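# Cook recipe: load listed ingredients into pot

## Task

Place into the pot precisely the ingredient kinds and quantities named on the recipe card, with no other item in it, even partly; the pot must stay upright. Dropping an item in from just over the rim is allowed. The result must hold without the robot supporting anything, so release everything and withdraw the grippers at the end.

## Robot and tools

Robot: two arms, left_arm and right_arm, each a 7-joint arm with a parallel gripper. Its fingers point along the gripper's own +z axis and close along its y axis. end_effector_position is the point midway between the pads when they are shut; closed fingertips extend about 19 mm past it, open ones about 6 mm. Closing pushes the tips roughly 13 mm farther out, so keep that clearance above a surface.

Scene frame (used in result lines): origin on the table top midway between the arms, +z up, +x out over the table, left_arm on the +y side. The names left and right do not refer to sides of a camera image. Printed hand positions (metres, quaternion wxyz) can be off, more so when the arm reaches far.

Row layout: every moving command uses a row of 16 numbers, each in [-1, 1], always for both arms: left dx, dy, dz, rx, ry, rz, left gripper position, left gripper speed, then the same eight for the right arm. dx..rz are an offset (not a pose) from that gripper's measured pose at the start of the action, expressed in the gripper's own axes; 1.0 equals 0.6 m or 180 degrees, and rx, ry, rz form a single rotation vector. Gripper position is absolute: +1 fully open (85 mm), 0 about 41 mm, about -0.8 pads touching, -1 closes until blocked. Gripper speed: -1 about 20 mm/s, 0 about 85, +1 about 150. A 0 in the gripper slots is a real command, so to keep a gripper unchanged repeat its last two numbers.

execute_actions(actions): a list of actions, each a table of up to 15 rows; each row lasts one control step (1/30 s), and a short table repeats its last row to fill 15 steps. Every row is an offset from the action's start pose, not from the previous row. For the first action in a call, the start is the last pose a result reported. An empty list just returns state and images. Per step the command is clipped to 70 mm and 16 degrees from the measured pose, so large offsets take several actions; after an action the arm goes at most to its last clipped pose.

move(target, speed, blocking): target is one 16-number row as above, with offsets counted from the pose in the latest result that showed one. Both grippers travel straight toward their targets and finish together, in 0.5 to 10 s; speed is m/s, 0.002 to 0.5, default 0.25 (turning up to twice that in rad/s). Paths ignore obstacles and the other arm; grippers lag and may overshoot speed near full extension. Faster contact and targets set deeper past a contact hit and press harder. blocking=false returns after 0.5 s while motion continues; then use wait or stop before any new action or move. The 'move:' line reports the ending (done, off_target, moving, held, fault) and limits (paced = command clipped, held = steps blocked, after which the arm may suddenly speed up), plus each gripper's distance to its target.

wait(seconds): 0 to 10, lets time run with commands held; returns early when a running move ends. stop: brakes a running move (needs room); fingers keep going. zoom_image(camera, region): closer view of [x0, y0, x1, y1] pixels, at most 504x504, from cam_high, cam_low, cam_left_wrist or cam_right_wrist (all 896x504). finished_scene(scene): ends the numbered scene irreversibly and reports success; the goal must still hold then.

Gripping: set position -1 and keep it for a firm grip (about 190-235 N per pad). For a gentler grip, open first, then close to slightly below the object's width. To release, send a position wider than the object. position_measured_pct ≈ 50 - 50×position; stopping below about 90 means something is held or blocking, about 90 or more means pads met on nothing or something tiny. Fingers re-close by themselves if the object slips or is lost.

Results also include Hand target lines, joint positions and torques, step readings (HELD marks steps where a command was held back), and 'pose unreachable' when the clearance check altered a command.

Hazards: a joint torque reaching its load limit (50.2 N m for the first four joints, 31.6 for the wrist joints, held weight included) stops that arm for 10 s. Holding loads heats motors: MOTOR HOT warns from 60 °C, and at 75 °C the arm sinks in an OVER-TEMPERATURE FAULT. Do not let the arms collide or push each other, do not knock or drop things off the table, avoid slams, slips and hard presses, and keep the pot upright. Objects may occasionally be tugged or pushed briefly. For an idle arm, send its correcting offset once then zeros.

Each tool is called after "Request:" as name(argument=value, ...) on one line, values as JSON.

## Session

Request:
execute_actions(actions=[])

Scene clock: 0.00 s.
left_arm: end_effector_position=(-0.0385, +0.5346, +0.2559) position_measured_pct=0.0 end_effector_quat_wxyz=(+0.053, +0.756, -0.044, -0.651) | right_arm: end_effector_position=(+0.2392, -0.1409, +0.1636) position_measured_pct=0.0 end_effector_quat_wxyz=(+0.642, -0.043, +0.755, -0.123)
Joint positions: left_arm=[-0.519  0.729 -0.169  2.091 -0.596  1.63   4.293] | right_arm=[-2.219  1.013  0.01   2.441  1.023  1.247 -1.587]
Joint velocities: left_arm=[ 0.001 -0.     0.    -0.    -0.    -0.001  0.   ] | right_arm=[ 0.     0.    -0.     0.    -0.     0.    -0.001]
Joint torques (N m, as the joint torque sensors report them, + toward a larger angle): no reading
Hand target (left_arm): -0.038, +0.535, +0.256; +0.053, +0.756, -0.044, -0.651
Hand target (right_arm): +0.239, -0.141, +0.164; +0.642, -0.043, +0.755, -0.123

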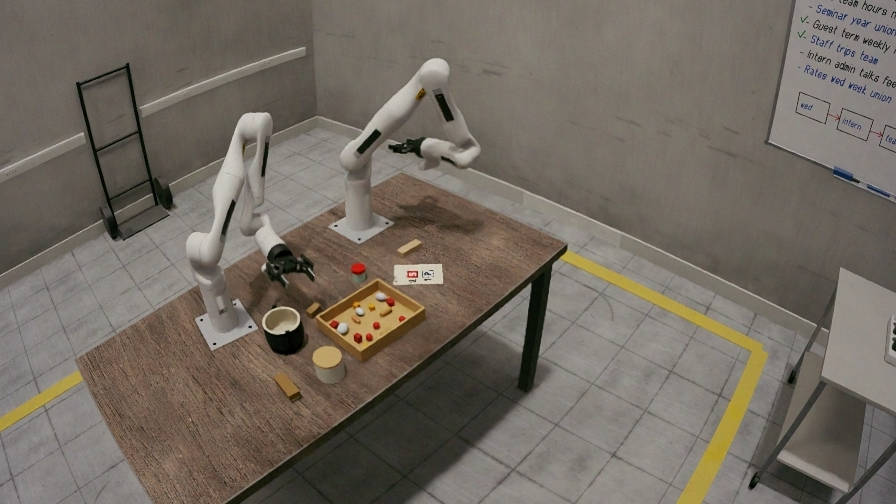

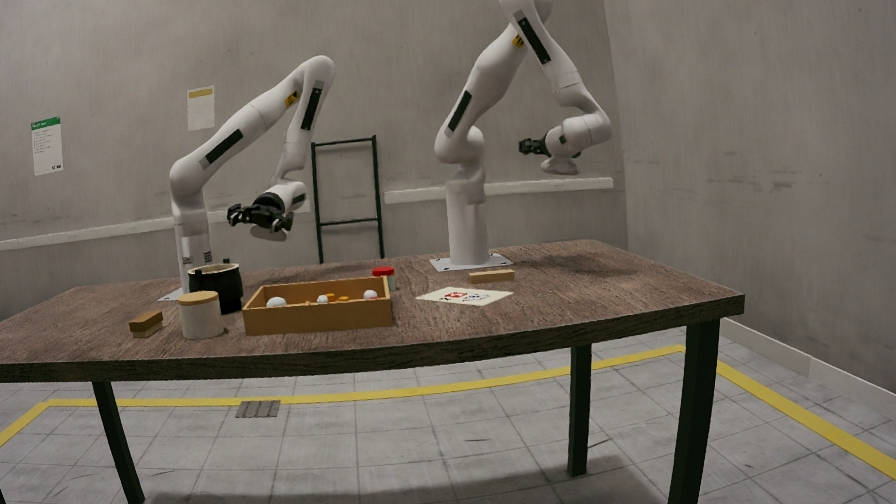

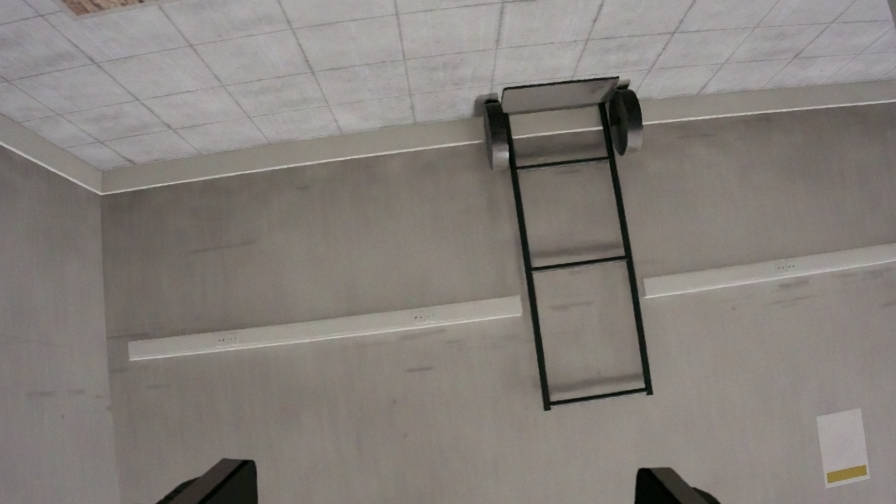

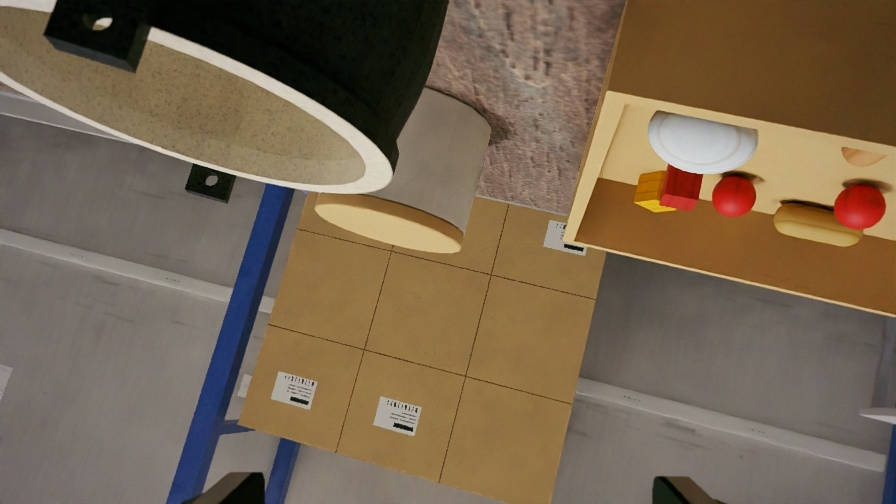

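Request:
zoom_image(camera="cam_high", region=[385, 255, 455, 295])

Request:
zoom_image(camera="cam_high", region=[250, 270, 450, 370])

Region (385, 255, 455, 295) of cam_high's 896x504 image, scaled by 7.200, with more detail than that image has; it fills the top 288 rows of this view, and the rest is white.

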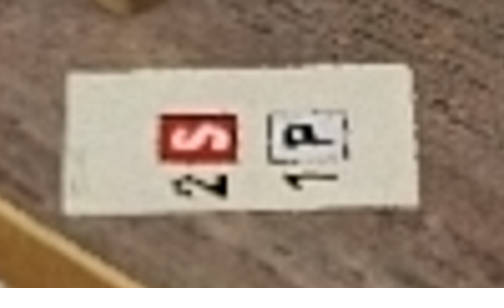

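Region (250, 270, 450, 370) of cam_high's 896x504 image, scaled by 2.520, with more detail than that image has.

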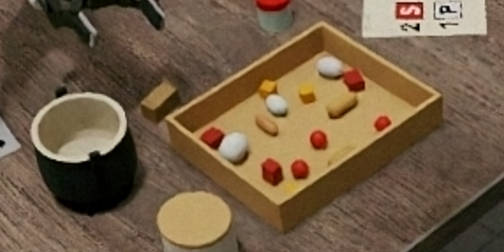

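Request:
move(target=[0,0,0,0,0,0,1,0,-0.30,0.257,0.23,-0.085,0.446,0.03,1,0], speed=0.3)

Scene clock: 12.60 s.
left_arm: end_effector_position=(-0.0385, +0.5346, +0.2559) position_measured_pct=0.0 end_effector_quat_wxyz=(+0.053, +0.756, -0.044, -0.651) | right_arm: end_effector_position=(+0.4195, +0.0312, +0.2776) position_measured_pct=0.0 end_effector_quat_wxyz=(-0.002, +0.002, +1.000, -0.002)
Joint positions: left_arm=[-0.519  0.729 -0.169  2.091 -0.596  1.63   4.293] | right_arm=[-0.983  0.579  0.009  1.146 -0.005  1.424  0.758]
Joint velocities: left_arm=[ 0. -0. -0.  0. -0.  0. -0.] | right_arm=[ 0.001  0.005  0.001 -0.    -0.001  0.    -0.   ]
Joint torques (N m, as the joint torque sensors report them, + toward a larger angle): left_arm=[  0.5  -13.22  -0.85  -0.17  -0.82   2.48   0.2 ] | right_arm=[ -0.21 -19.34   0.39  -8.24  -0.09   0.31  -0.14]
Hand target (left_arm): -0.038, +0.535, +0.256; +0.053, +0.756, -0.044, -0.651
Hand target (right_arm): +0.420, +0.031, +0.277; -0.003, +0.002, +1.000, -0.002
Off the commanded pose (left_arm): 0.000 m, 0 deg.
Off the commanded pose (right_arm): 0.002 m, 0 deg.
move: done

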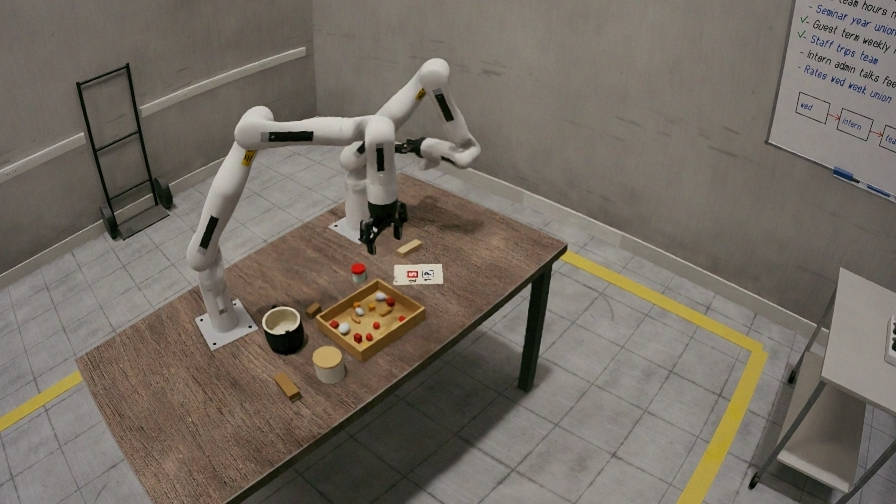

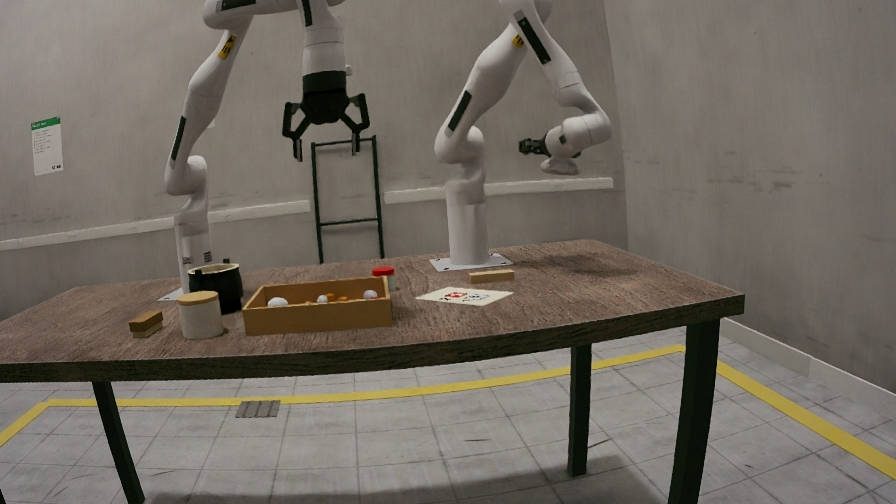

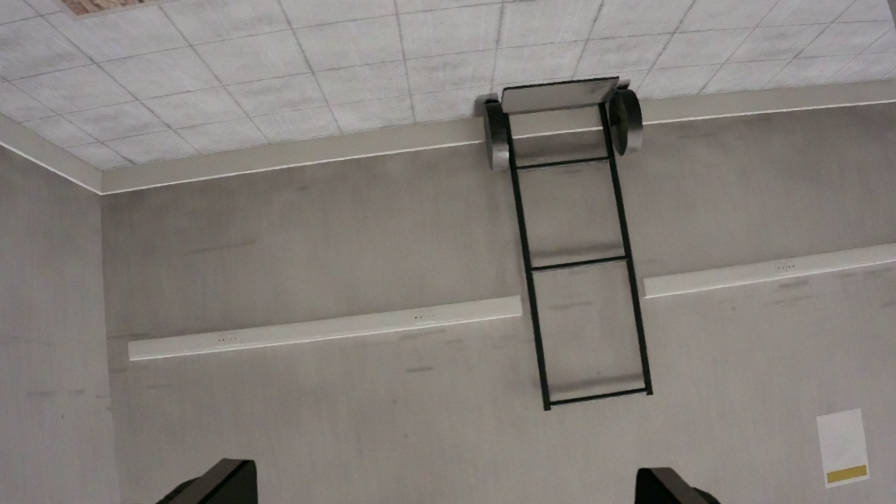

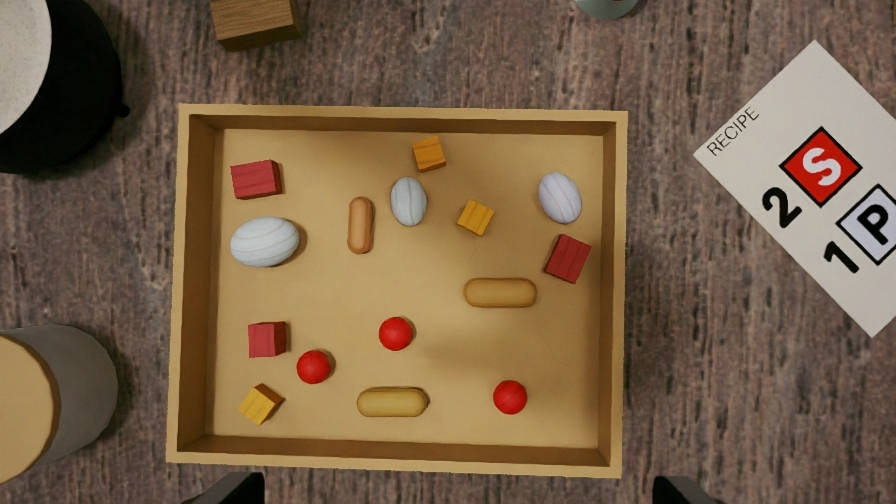

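Request:
zoom_image(camera="cam_right_wrist", region=[480, 30, 896, 430])

Region (480, 30, 896, 430) of cam_right_wrist's 896x504 image, scaled by 1.212; it fills the top 485 rows of this view, and the rest is white.

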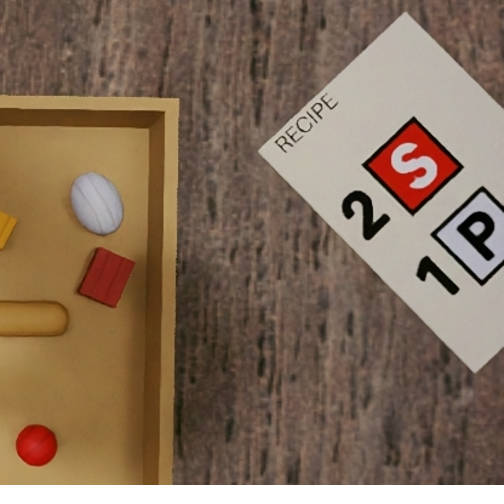

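Request:
move(target=[0,0,0,0,0,0,1,0,0.024,-0.063,0.32,0,0,-0.5,-0.16,0.5], speed=0.4)

Scene clock: 25.33 s.
left_arm: end_effector_position=(-0.0385, +0.5346, +0.2559) position_measured_pct=0.0 end_effector_quat_wxyz=(+0.053, +0.756, -0.044, -0.651) | right_arm: end_effector_position=(+0.4045, -0.0075, +0.0858) position_measured_pct=57.9 end_effector_quat_wxyz=(+0.003, +0.706, -0.708, +0.000)
Joint positions: left_arm=[-0.519  0.729 -0.169  2.091 -0.596  1.63   4.293] | right_arm=[-0.736  0.719 -0.342  1.599  0.29   0.881  2.116]
Joint velocities: left_arm=[ 0.    -0.     0.001 -0.001  0.001  0.    -0.001] | right_arm=[ 0.004  0.002  0.002 -0.    -0.002 -0.001  0.003]
Joint torques (N m, as the joint torque sensors report them, + toward a larger angle): left_arm=[  0.77 -13.13  -1.3   -0.43  -0.85   2.39   0.13] | right_arm=[  0.07 -19.04  -1.55  -5.96   0.06   0.33  -0.11]
Hand target (left_arm): -0.038, +0.535, +0.256; +0.053, +0.756, -0.044, -0.651
Hand target (right_arm): +0.405, -0.008, +0.086; +0.004, +0.706, -0.709, +0.000
Off the commanded pose (left_arm): 0.000 m, 0 deg.
Off the commanded pose (right_arm): 0.001 m, 0 deg.
move: done

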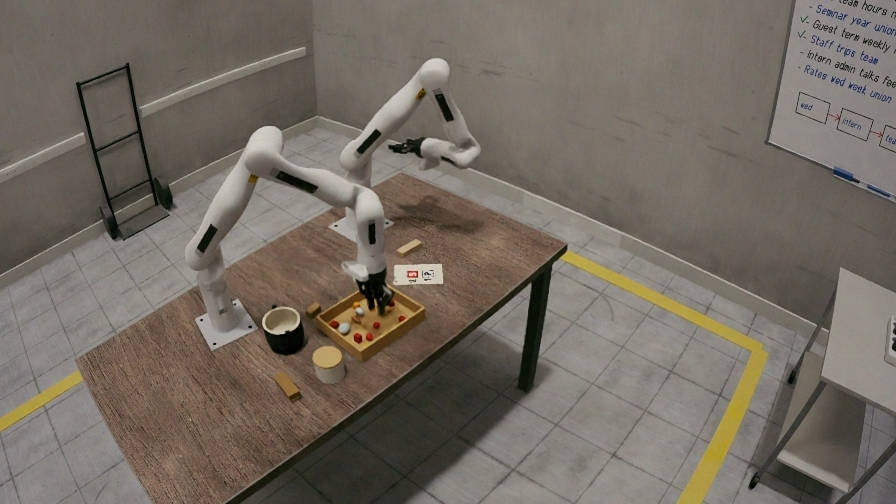

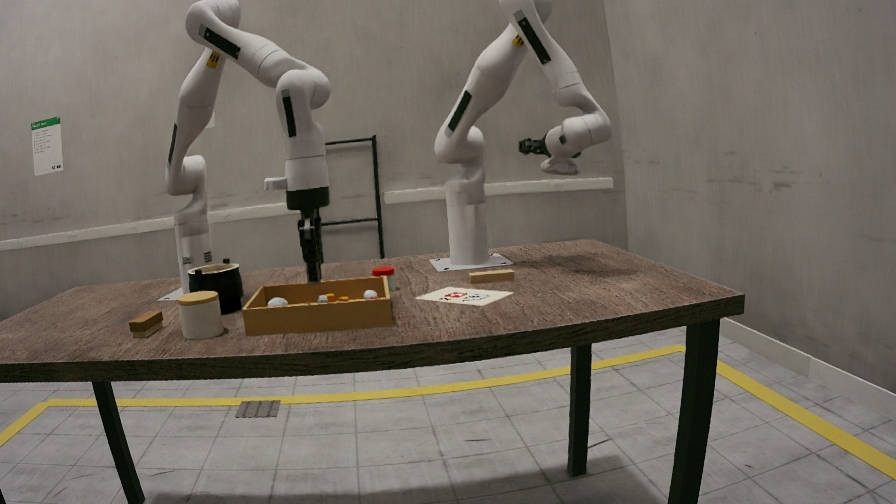

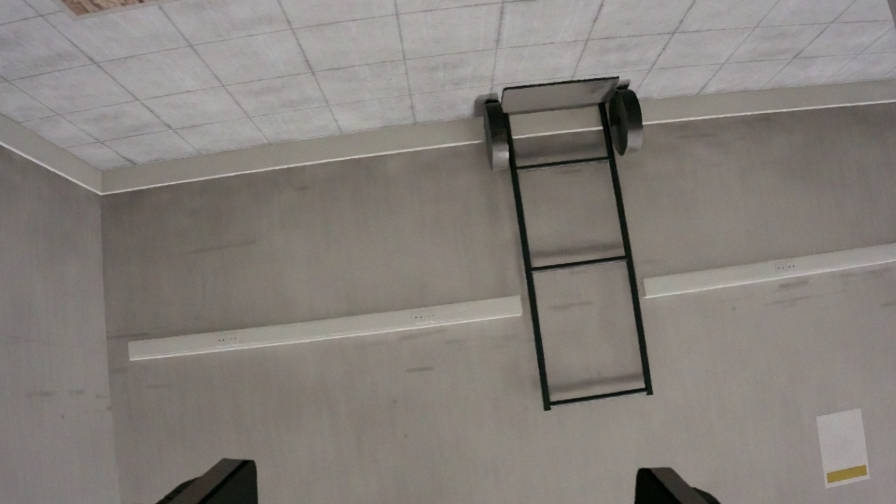

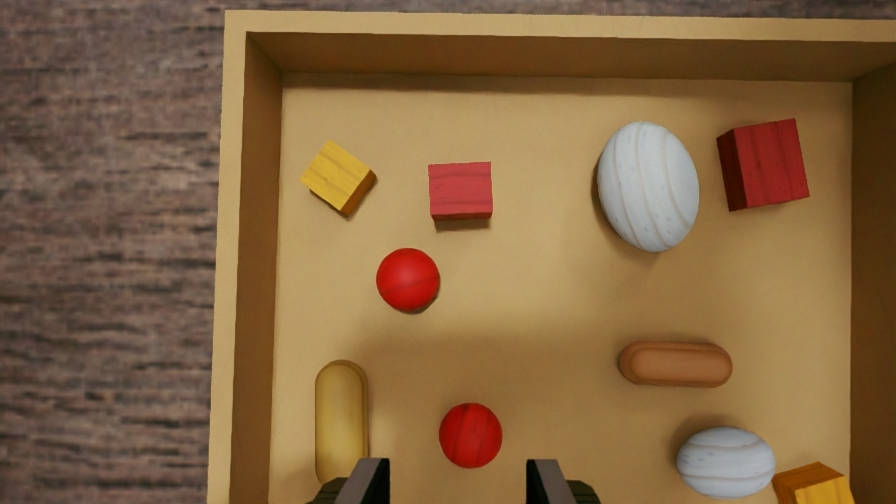

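Request:
move(target=[0,0,0,0,0,0,1,0,0.005,0.006,0.093,0,0,0,-0.16,0.5], speed=0.09)

Scene clock: 28.40 s.
left_arm: end_effector_position=(-0.0385, +0.5346, +0.2559) position_measured_pct=0.0 end_effector_quat_wxyz=(+0.053, +0.756, -0.044, -0.651) | right_arm: end_effector_position=(+0.4010, -0.0108, +0.0302) position_measured_pct=57.9 end_effector_quat_wxyz=(+0.003, +0.706, -0.708, +0.000)
Joint positions: left_arm=[-0.519  0.729 -0.169  2.091 -0.596  1.63   4.293] | right_arm=[-0.754  0.803 -0.31   1.654  0.331  0.743  2.08 ]
Joint velocities: left_arm=[-0.002  0.     0.001  0.    -0.001 -0.001 -0.001] | right_arm=[-0.002  0.004  0.001 -0.001  0.     0.     0.001]
Joint torques (N m, as the joint torque sensors report them, + toward a larger angle): left_arm=[  0.47 -13.05  -0.96  -0.51  -0.73   2.46   0.18] | right_arm=[ -0.02 -19.34  -1.39  -4.94   0.07   0.3   -0.1 ]
Hand target (left_arm): -0.038, +0.535, +0.256; +0.053, +0.756, -0.044, -0.651
Hand target (right_arm): +0.401, -0.011, +0.030; +0.003, +0.706, -0.708, +0.000
Off the commanded pose (left_arm): 0.000 m, 0 deg.
Off the commanded pose (right_arm): 0.000 m, 0 deg.
move: done

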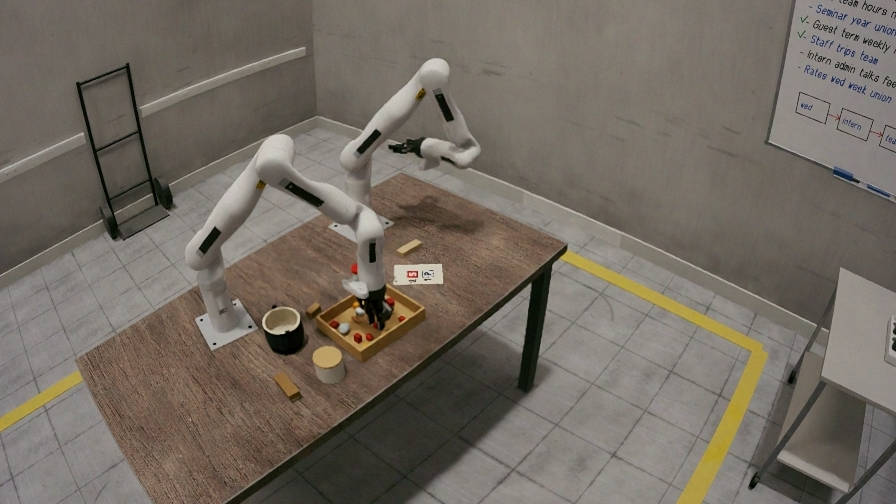

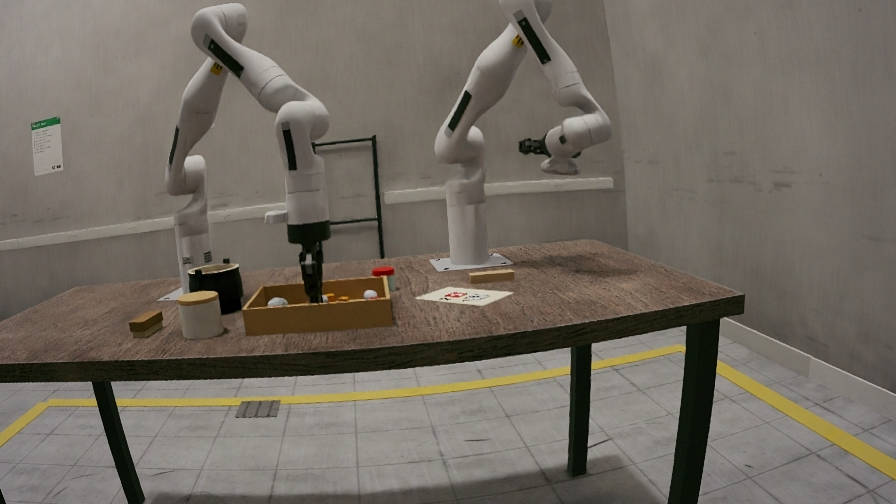

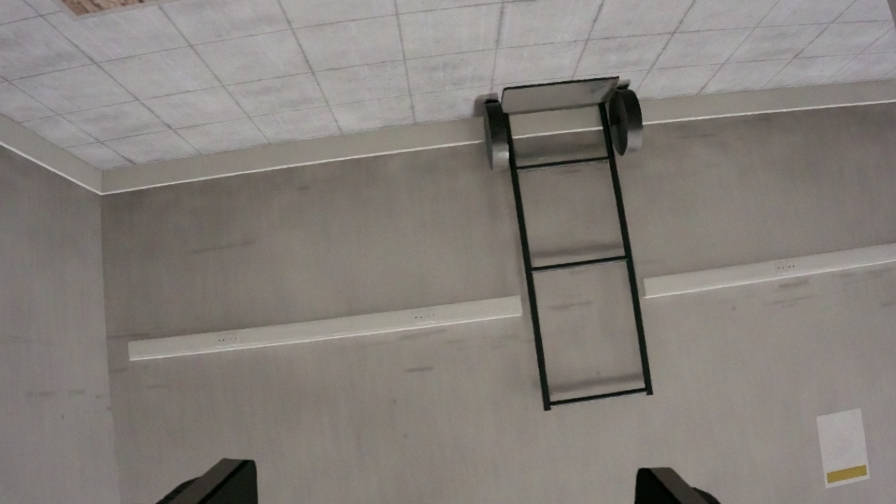

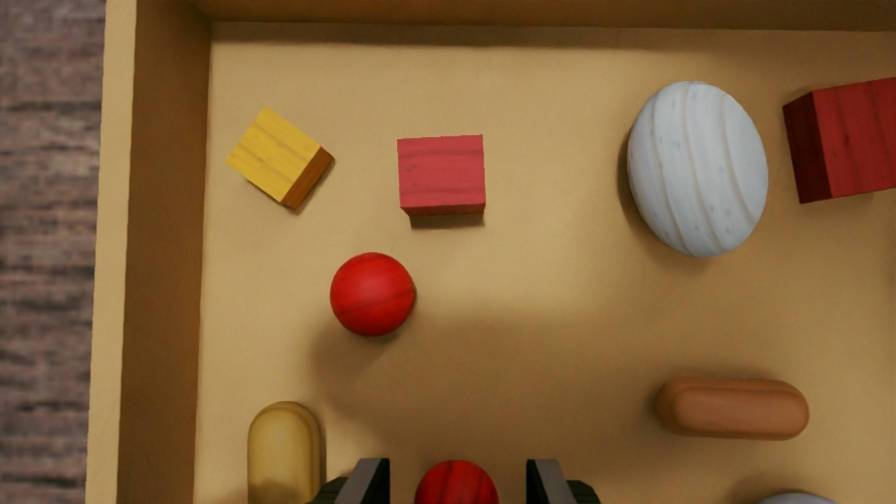

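Request:
execute_actions(actions=[[[0,0,0,0,0,0,1,0,0.001,0,0.003,0,0,0,-0.16,0],[0,0,0,0,0,0,1,0,0.001,0,0.005,0,0,0,-0.16,0],[0,0,0,0,0,0,1,0,0.001,0,0.005,0,0,0,-0.16,0],[0,0,0,0,0,0,1,0,0.001,0,0.005,0,0,0,-0.58,0]]])

Request:
move(target=[0,0,0,0,0,0,1,0,0,0,-0.12,0,0,0,-0.58,0], speed=0.2)

Scene clock: 31.53 s.
left_arm: end_effector_position=(-0.0385, +0.5346, +0.2559) position_measured_pct=0.0 end_effector_quat_wxyz=(+0.053, +0.756, -0.044, -0.651) | right_arm: end_effector_position=(+0.4010, -0.0113, +0.0276) position_measured_pct=74.6 end_effector_quat_wxyz=(+0.003, +0.706, -0.708, +0.000)
Joint positions: left_arm=[-0.519  0.729 -0.169  2.091 -0.596  1.63   4.293] | right_arm=[-0.755  0.807 -0.308  1.657  0.333  0.736  2.079]
Joint velocities: left_arm=[ 0.     0.     0.    -0.001  0.001  0.001 -0.002] | right_arm=[ 0.    -0.001  0.    -0.     0.    -0.     0.001]
Joint torques (N m, as the joint torque sensors report them, + toward a larger angle): left_arm=[  0.72 -13.15  -1.1   -0.47  -0.66   2.41   0.  ] | right_arm=[  0.03 -19.07  -1.39  -4.91   0.09   0.16  -0.11]
Hand target (left_arm): -0.038, +0.535, +0.256; +0.053, +0.756, -0.044, -0.651
Hand target (right_arm): +0.401, -0.011, +0.027; +0.003, +0.706, -0.708, +0.000
Off the commanded pose (left_arm): 0.000 m, 0 deg.
Off the commanded pose (right_arm): 0.000 m, 0 deg.
Step readings (end_effector_position):
0: left_arm (-0.0385, +0.5346, +0.2559) | right_arm (+0.4008, -0.0108, +0.0300)
1: left_arm (-0.0385, +0.5346, +0.2559) | right_arm (+0.4008, -0.0109, +0.0296)
2: left_arm (-0.0385, +0.5346, +0.2559) | right_arm (+0.4008, -0.0111, +0.0285)
4: left_arm (-0.0385, +0.5346, +0.2559) | right_arm (+0.4009, -0.0114, +0.0273)
8: left_arm (-0.0385, +0.5346, +0.2559) | right_arm (+0.4010, -0.0114, +0.0273)
15: end_effector_position above

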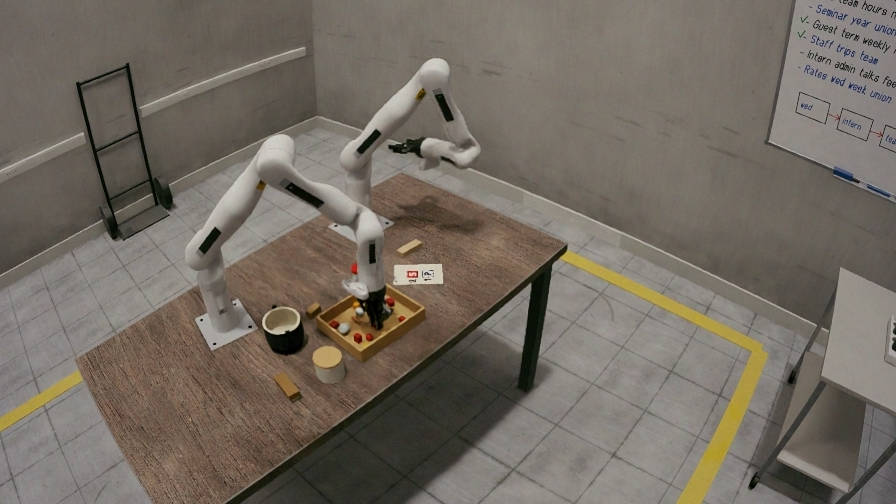

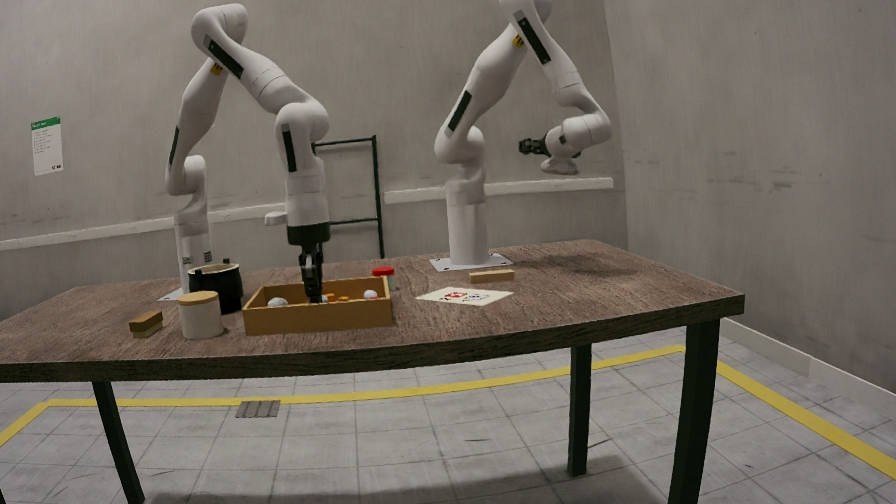

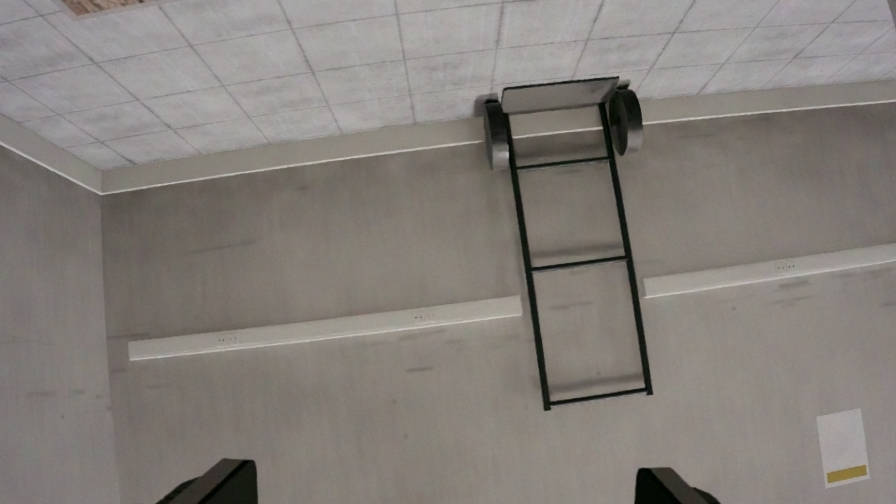

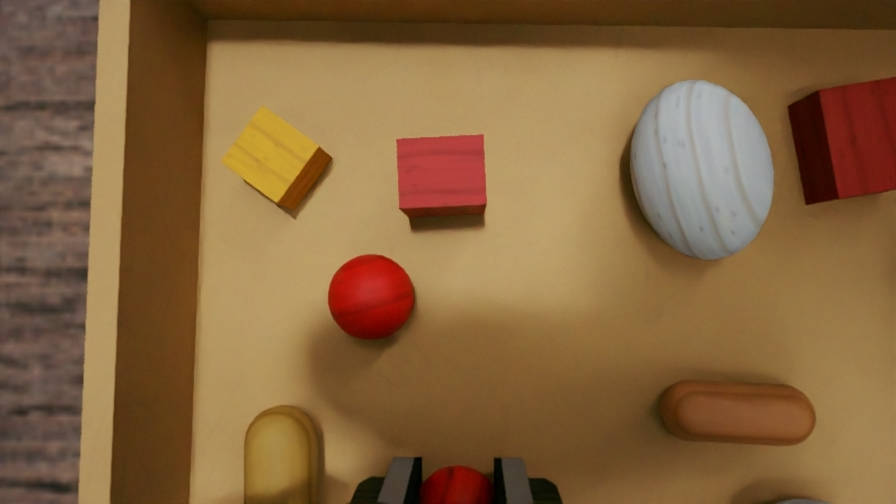

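Scene clock: 32.30 s.
left_arm: end_effector_position=(-0.0385, +0.5346, +0.2559) position_measured_pct=0.0 end_effector_quat_wxyz=(+0.053, +0.756, -0.044, -0.651) | right_arm: end_effector_position=(+0.4010, -0.0109, +0.0994) position_measured_pct=74.6 end_effector_quat_wxyz=(+0.003, +0.706, -0.708, +0.000)
Joint positions: left_arm=[-0.519  0.729 -0.169  2.091 -0.596  1.63   4.293] | right_arm=[-0.73   0.689 -0.348  1.606  0.28   0.903  2.122]
Joint velocities: left_arm=[ 0.001 -0.    -0.001  0.     0.001 -0.     0.   ] | right_arm=[ 0.002 -0.005 -0.    -0.    -0.     0.    -0.   ]
Joint torques (N m, as the joint torque sensors report them, + toward a larger angle): left_arm=[  0.52 -13.07  -1.12  -0.48  -0.85   2.4    0.06] | right_arm=[  0.07 -18.83  -1.49  -5.9   -0.03   0.3   -0.17]
Hand target (left_arm): -0.038, +0.535, +0.256; +0.053, +0.756, -0.044, -0.651
Hand target (right_arm): +0.401, -0.011, +0.100; +0.003, +0.706, -0.708, +0.000
Off the commanded pose (left_arm): 0.000 m, 0 deg.
Off the commanded pose (right_arm): 0.000 m, 0 deg.
move: done

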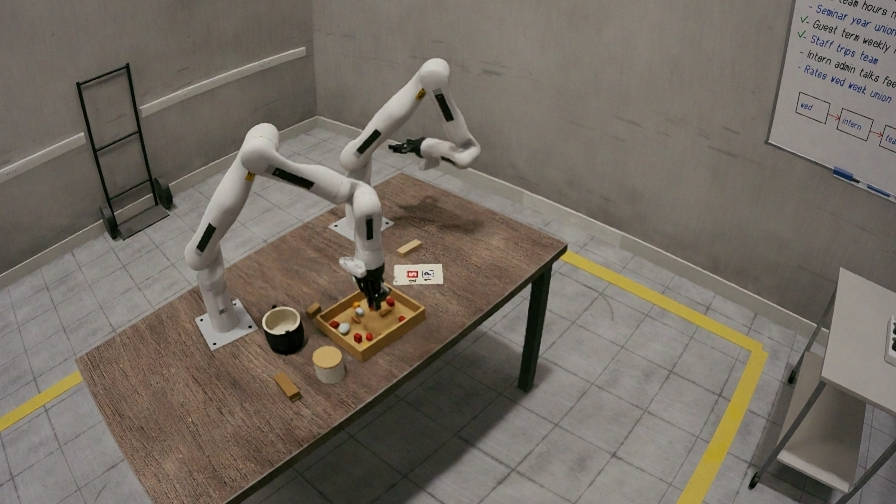

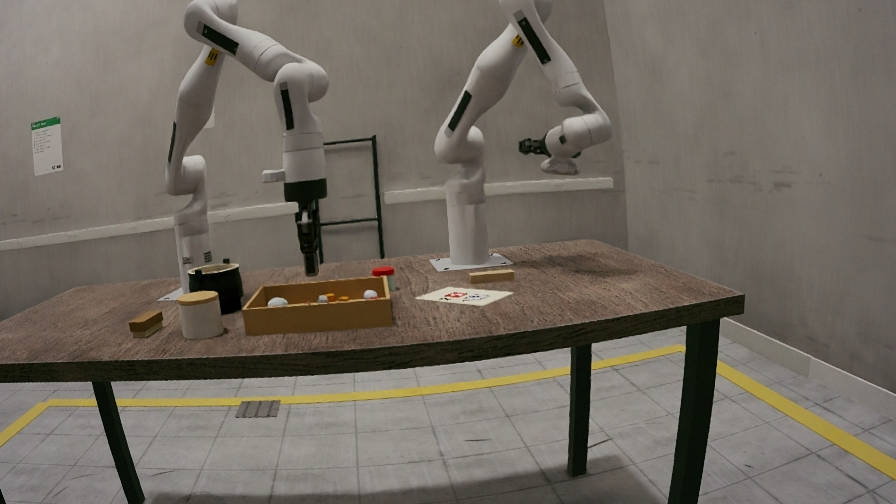

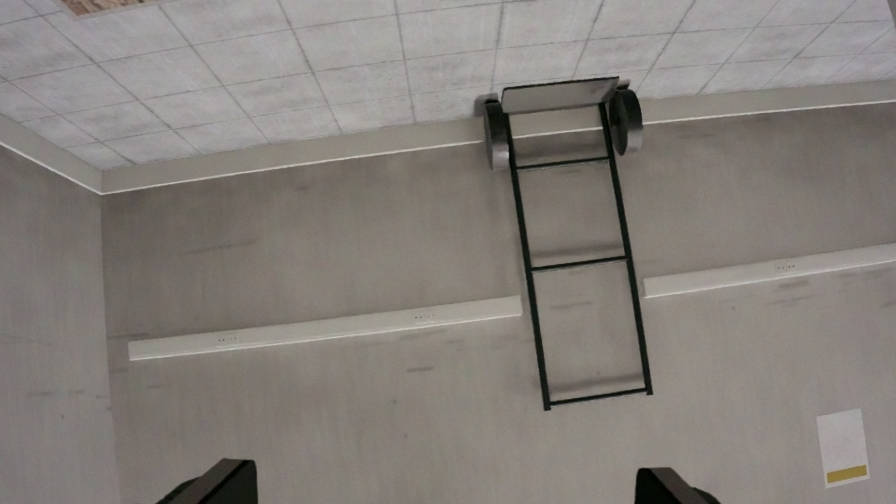

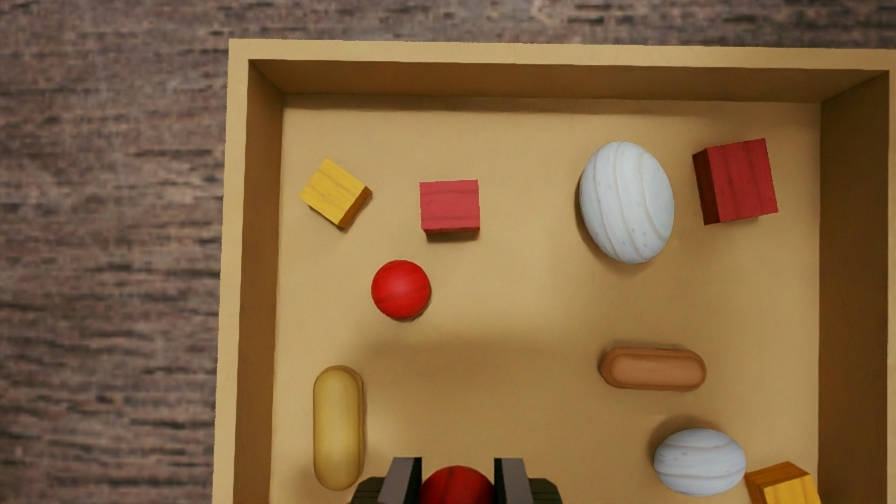

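Request:
move(target=[0,0,0,0,0,0,1,0,0.348,0.252,-0.085,0,0,0,-0.58,0], speed=0.3)

Scene clock: 35.97 s.
left_arm: end_effector_position=(-0.0385, +0.5346, +0.2559) position_measured_pct=0.0 end_effector_quat_wxyz=(+0.053, +0.756, -0.044, -0.651) | right_arm: end_effector_position=(+0.2501, -0.2193, +0.1517) position_measured_pct=74.6 end_effector_quat_wxyz=(+0.003, +0.706, -0.708, -0.001)
Joint positions: left_arm=[-0.519  0.729 -0.169  2.091 -0.596  1.63   4.293] | right_arm=[-0.406  0.132 -0.41   2.311  0.08   0.717  2.429]
Joint velocities: left_arm=[-0.001 -0.     0.001  0.    -0.     0.001  0.001] | right_arm=[ 0.002 -0.006  0.004  0.001 -0.001 -0.     0.001]
Joint torques (N m, as the joint torque sensors report them, + toward a larger angle): left_arm=[  0.7  -12.91  -1.05  -0.37  -0.8    2.49   0.03] | right_arm=[-0.01 -7.65 -0.45 -5.12  0.01  0.28 -0.04]
Hand target (left_arm): -0.038, +0.535, +0.256; +0.053, +0.756, -0.044, -0.651
Hand target (right_arm): +0.250, -0.219, +0.152; +0.003, +0.706, -0.708, -0.000
Off the commanded pose (left_arm): 0.000 m, 0 deg.
Off the commanded pose (right_arm): 0.001 m, 0 deg.
move: done

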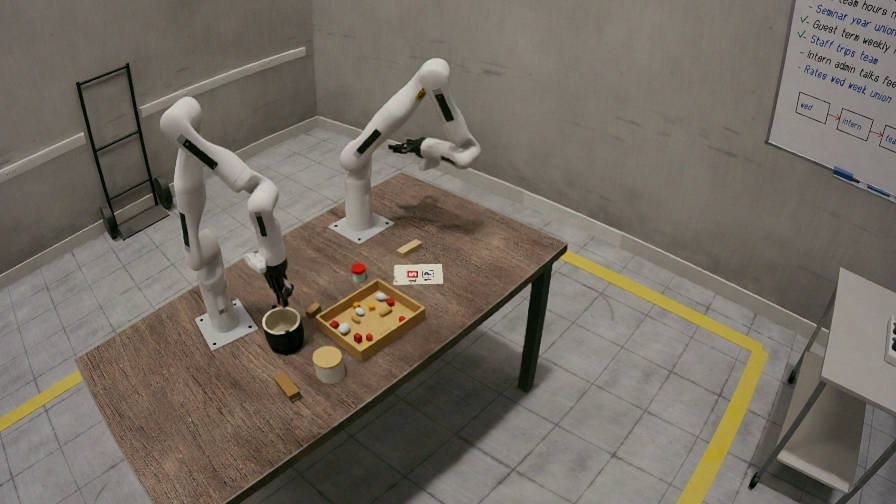

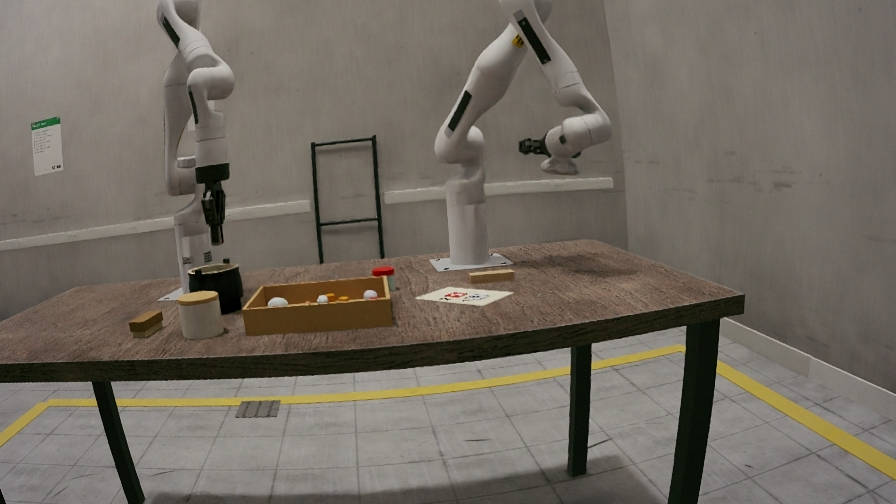

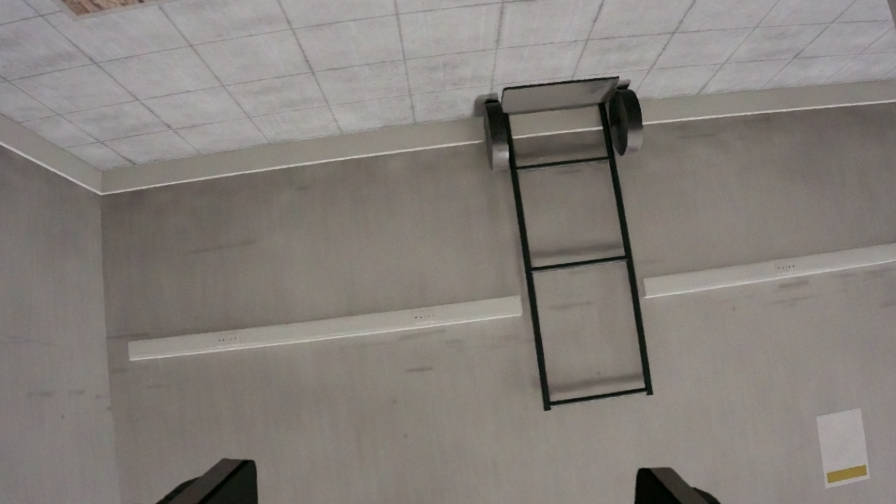

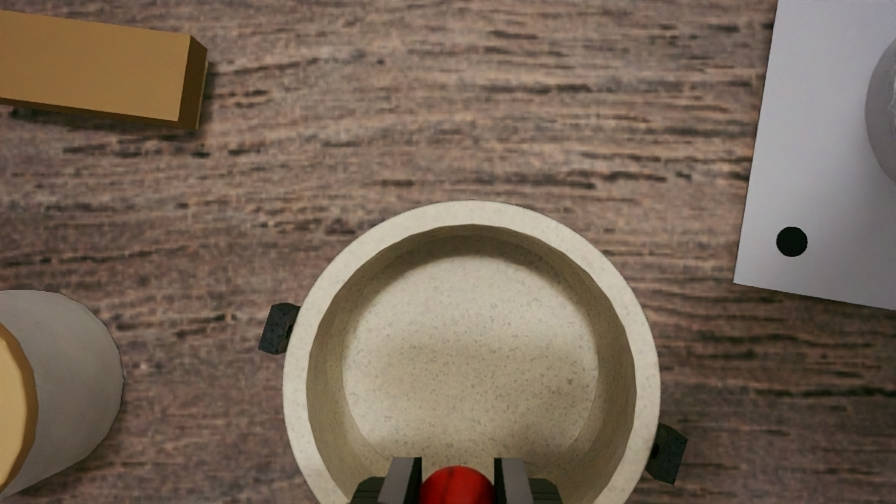

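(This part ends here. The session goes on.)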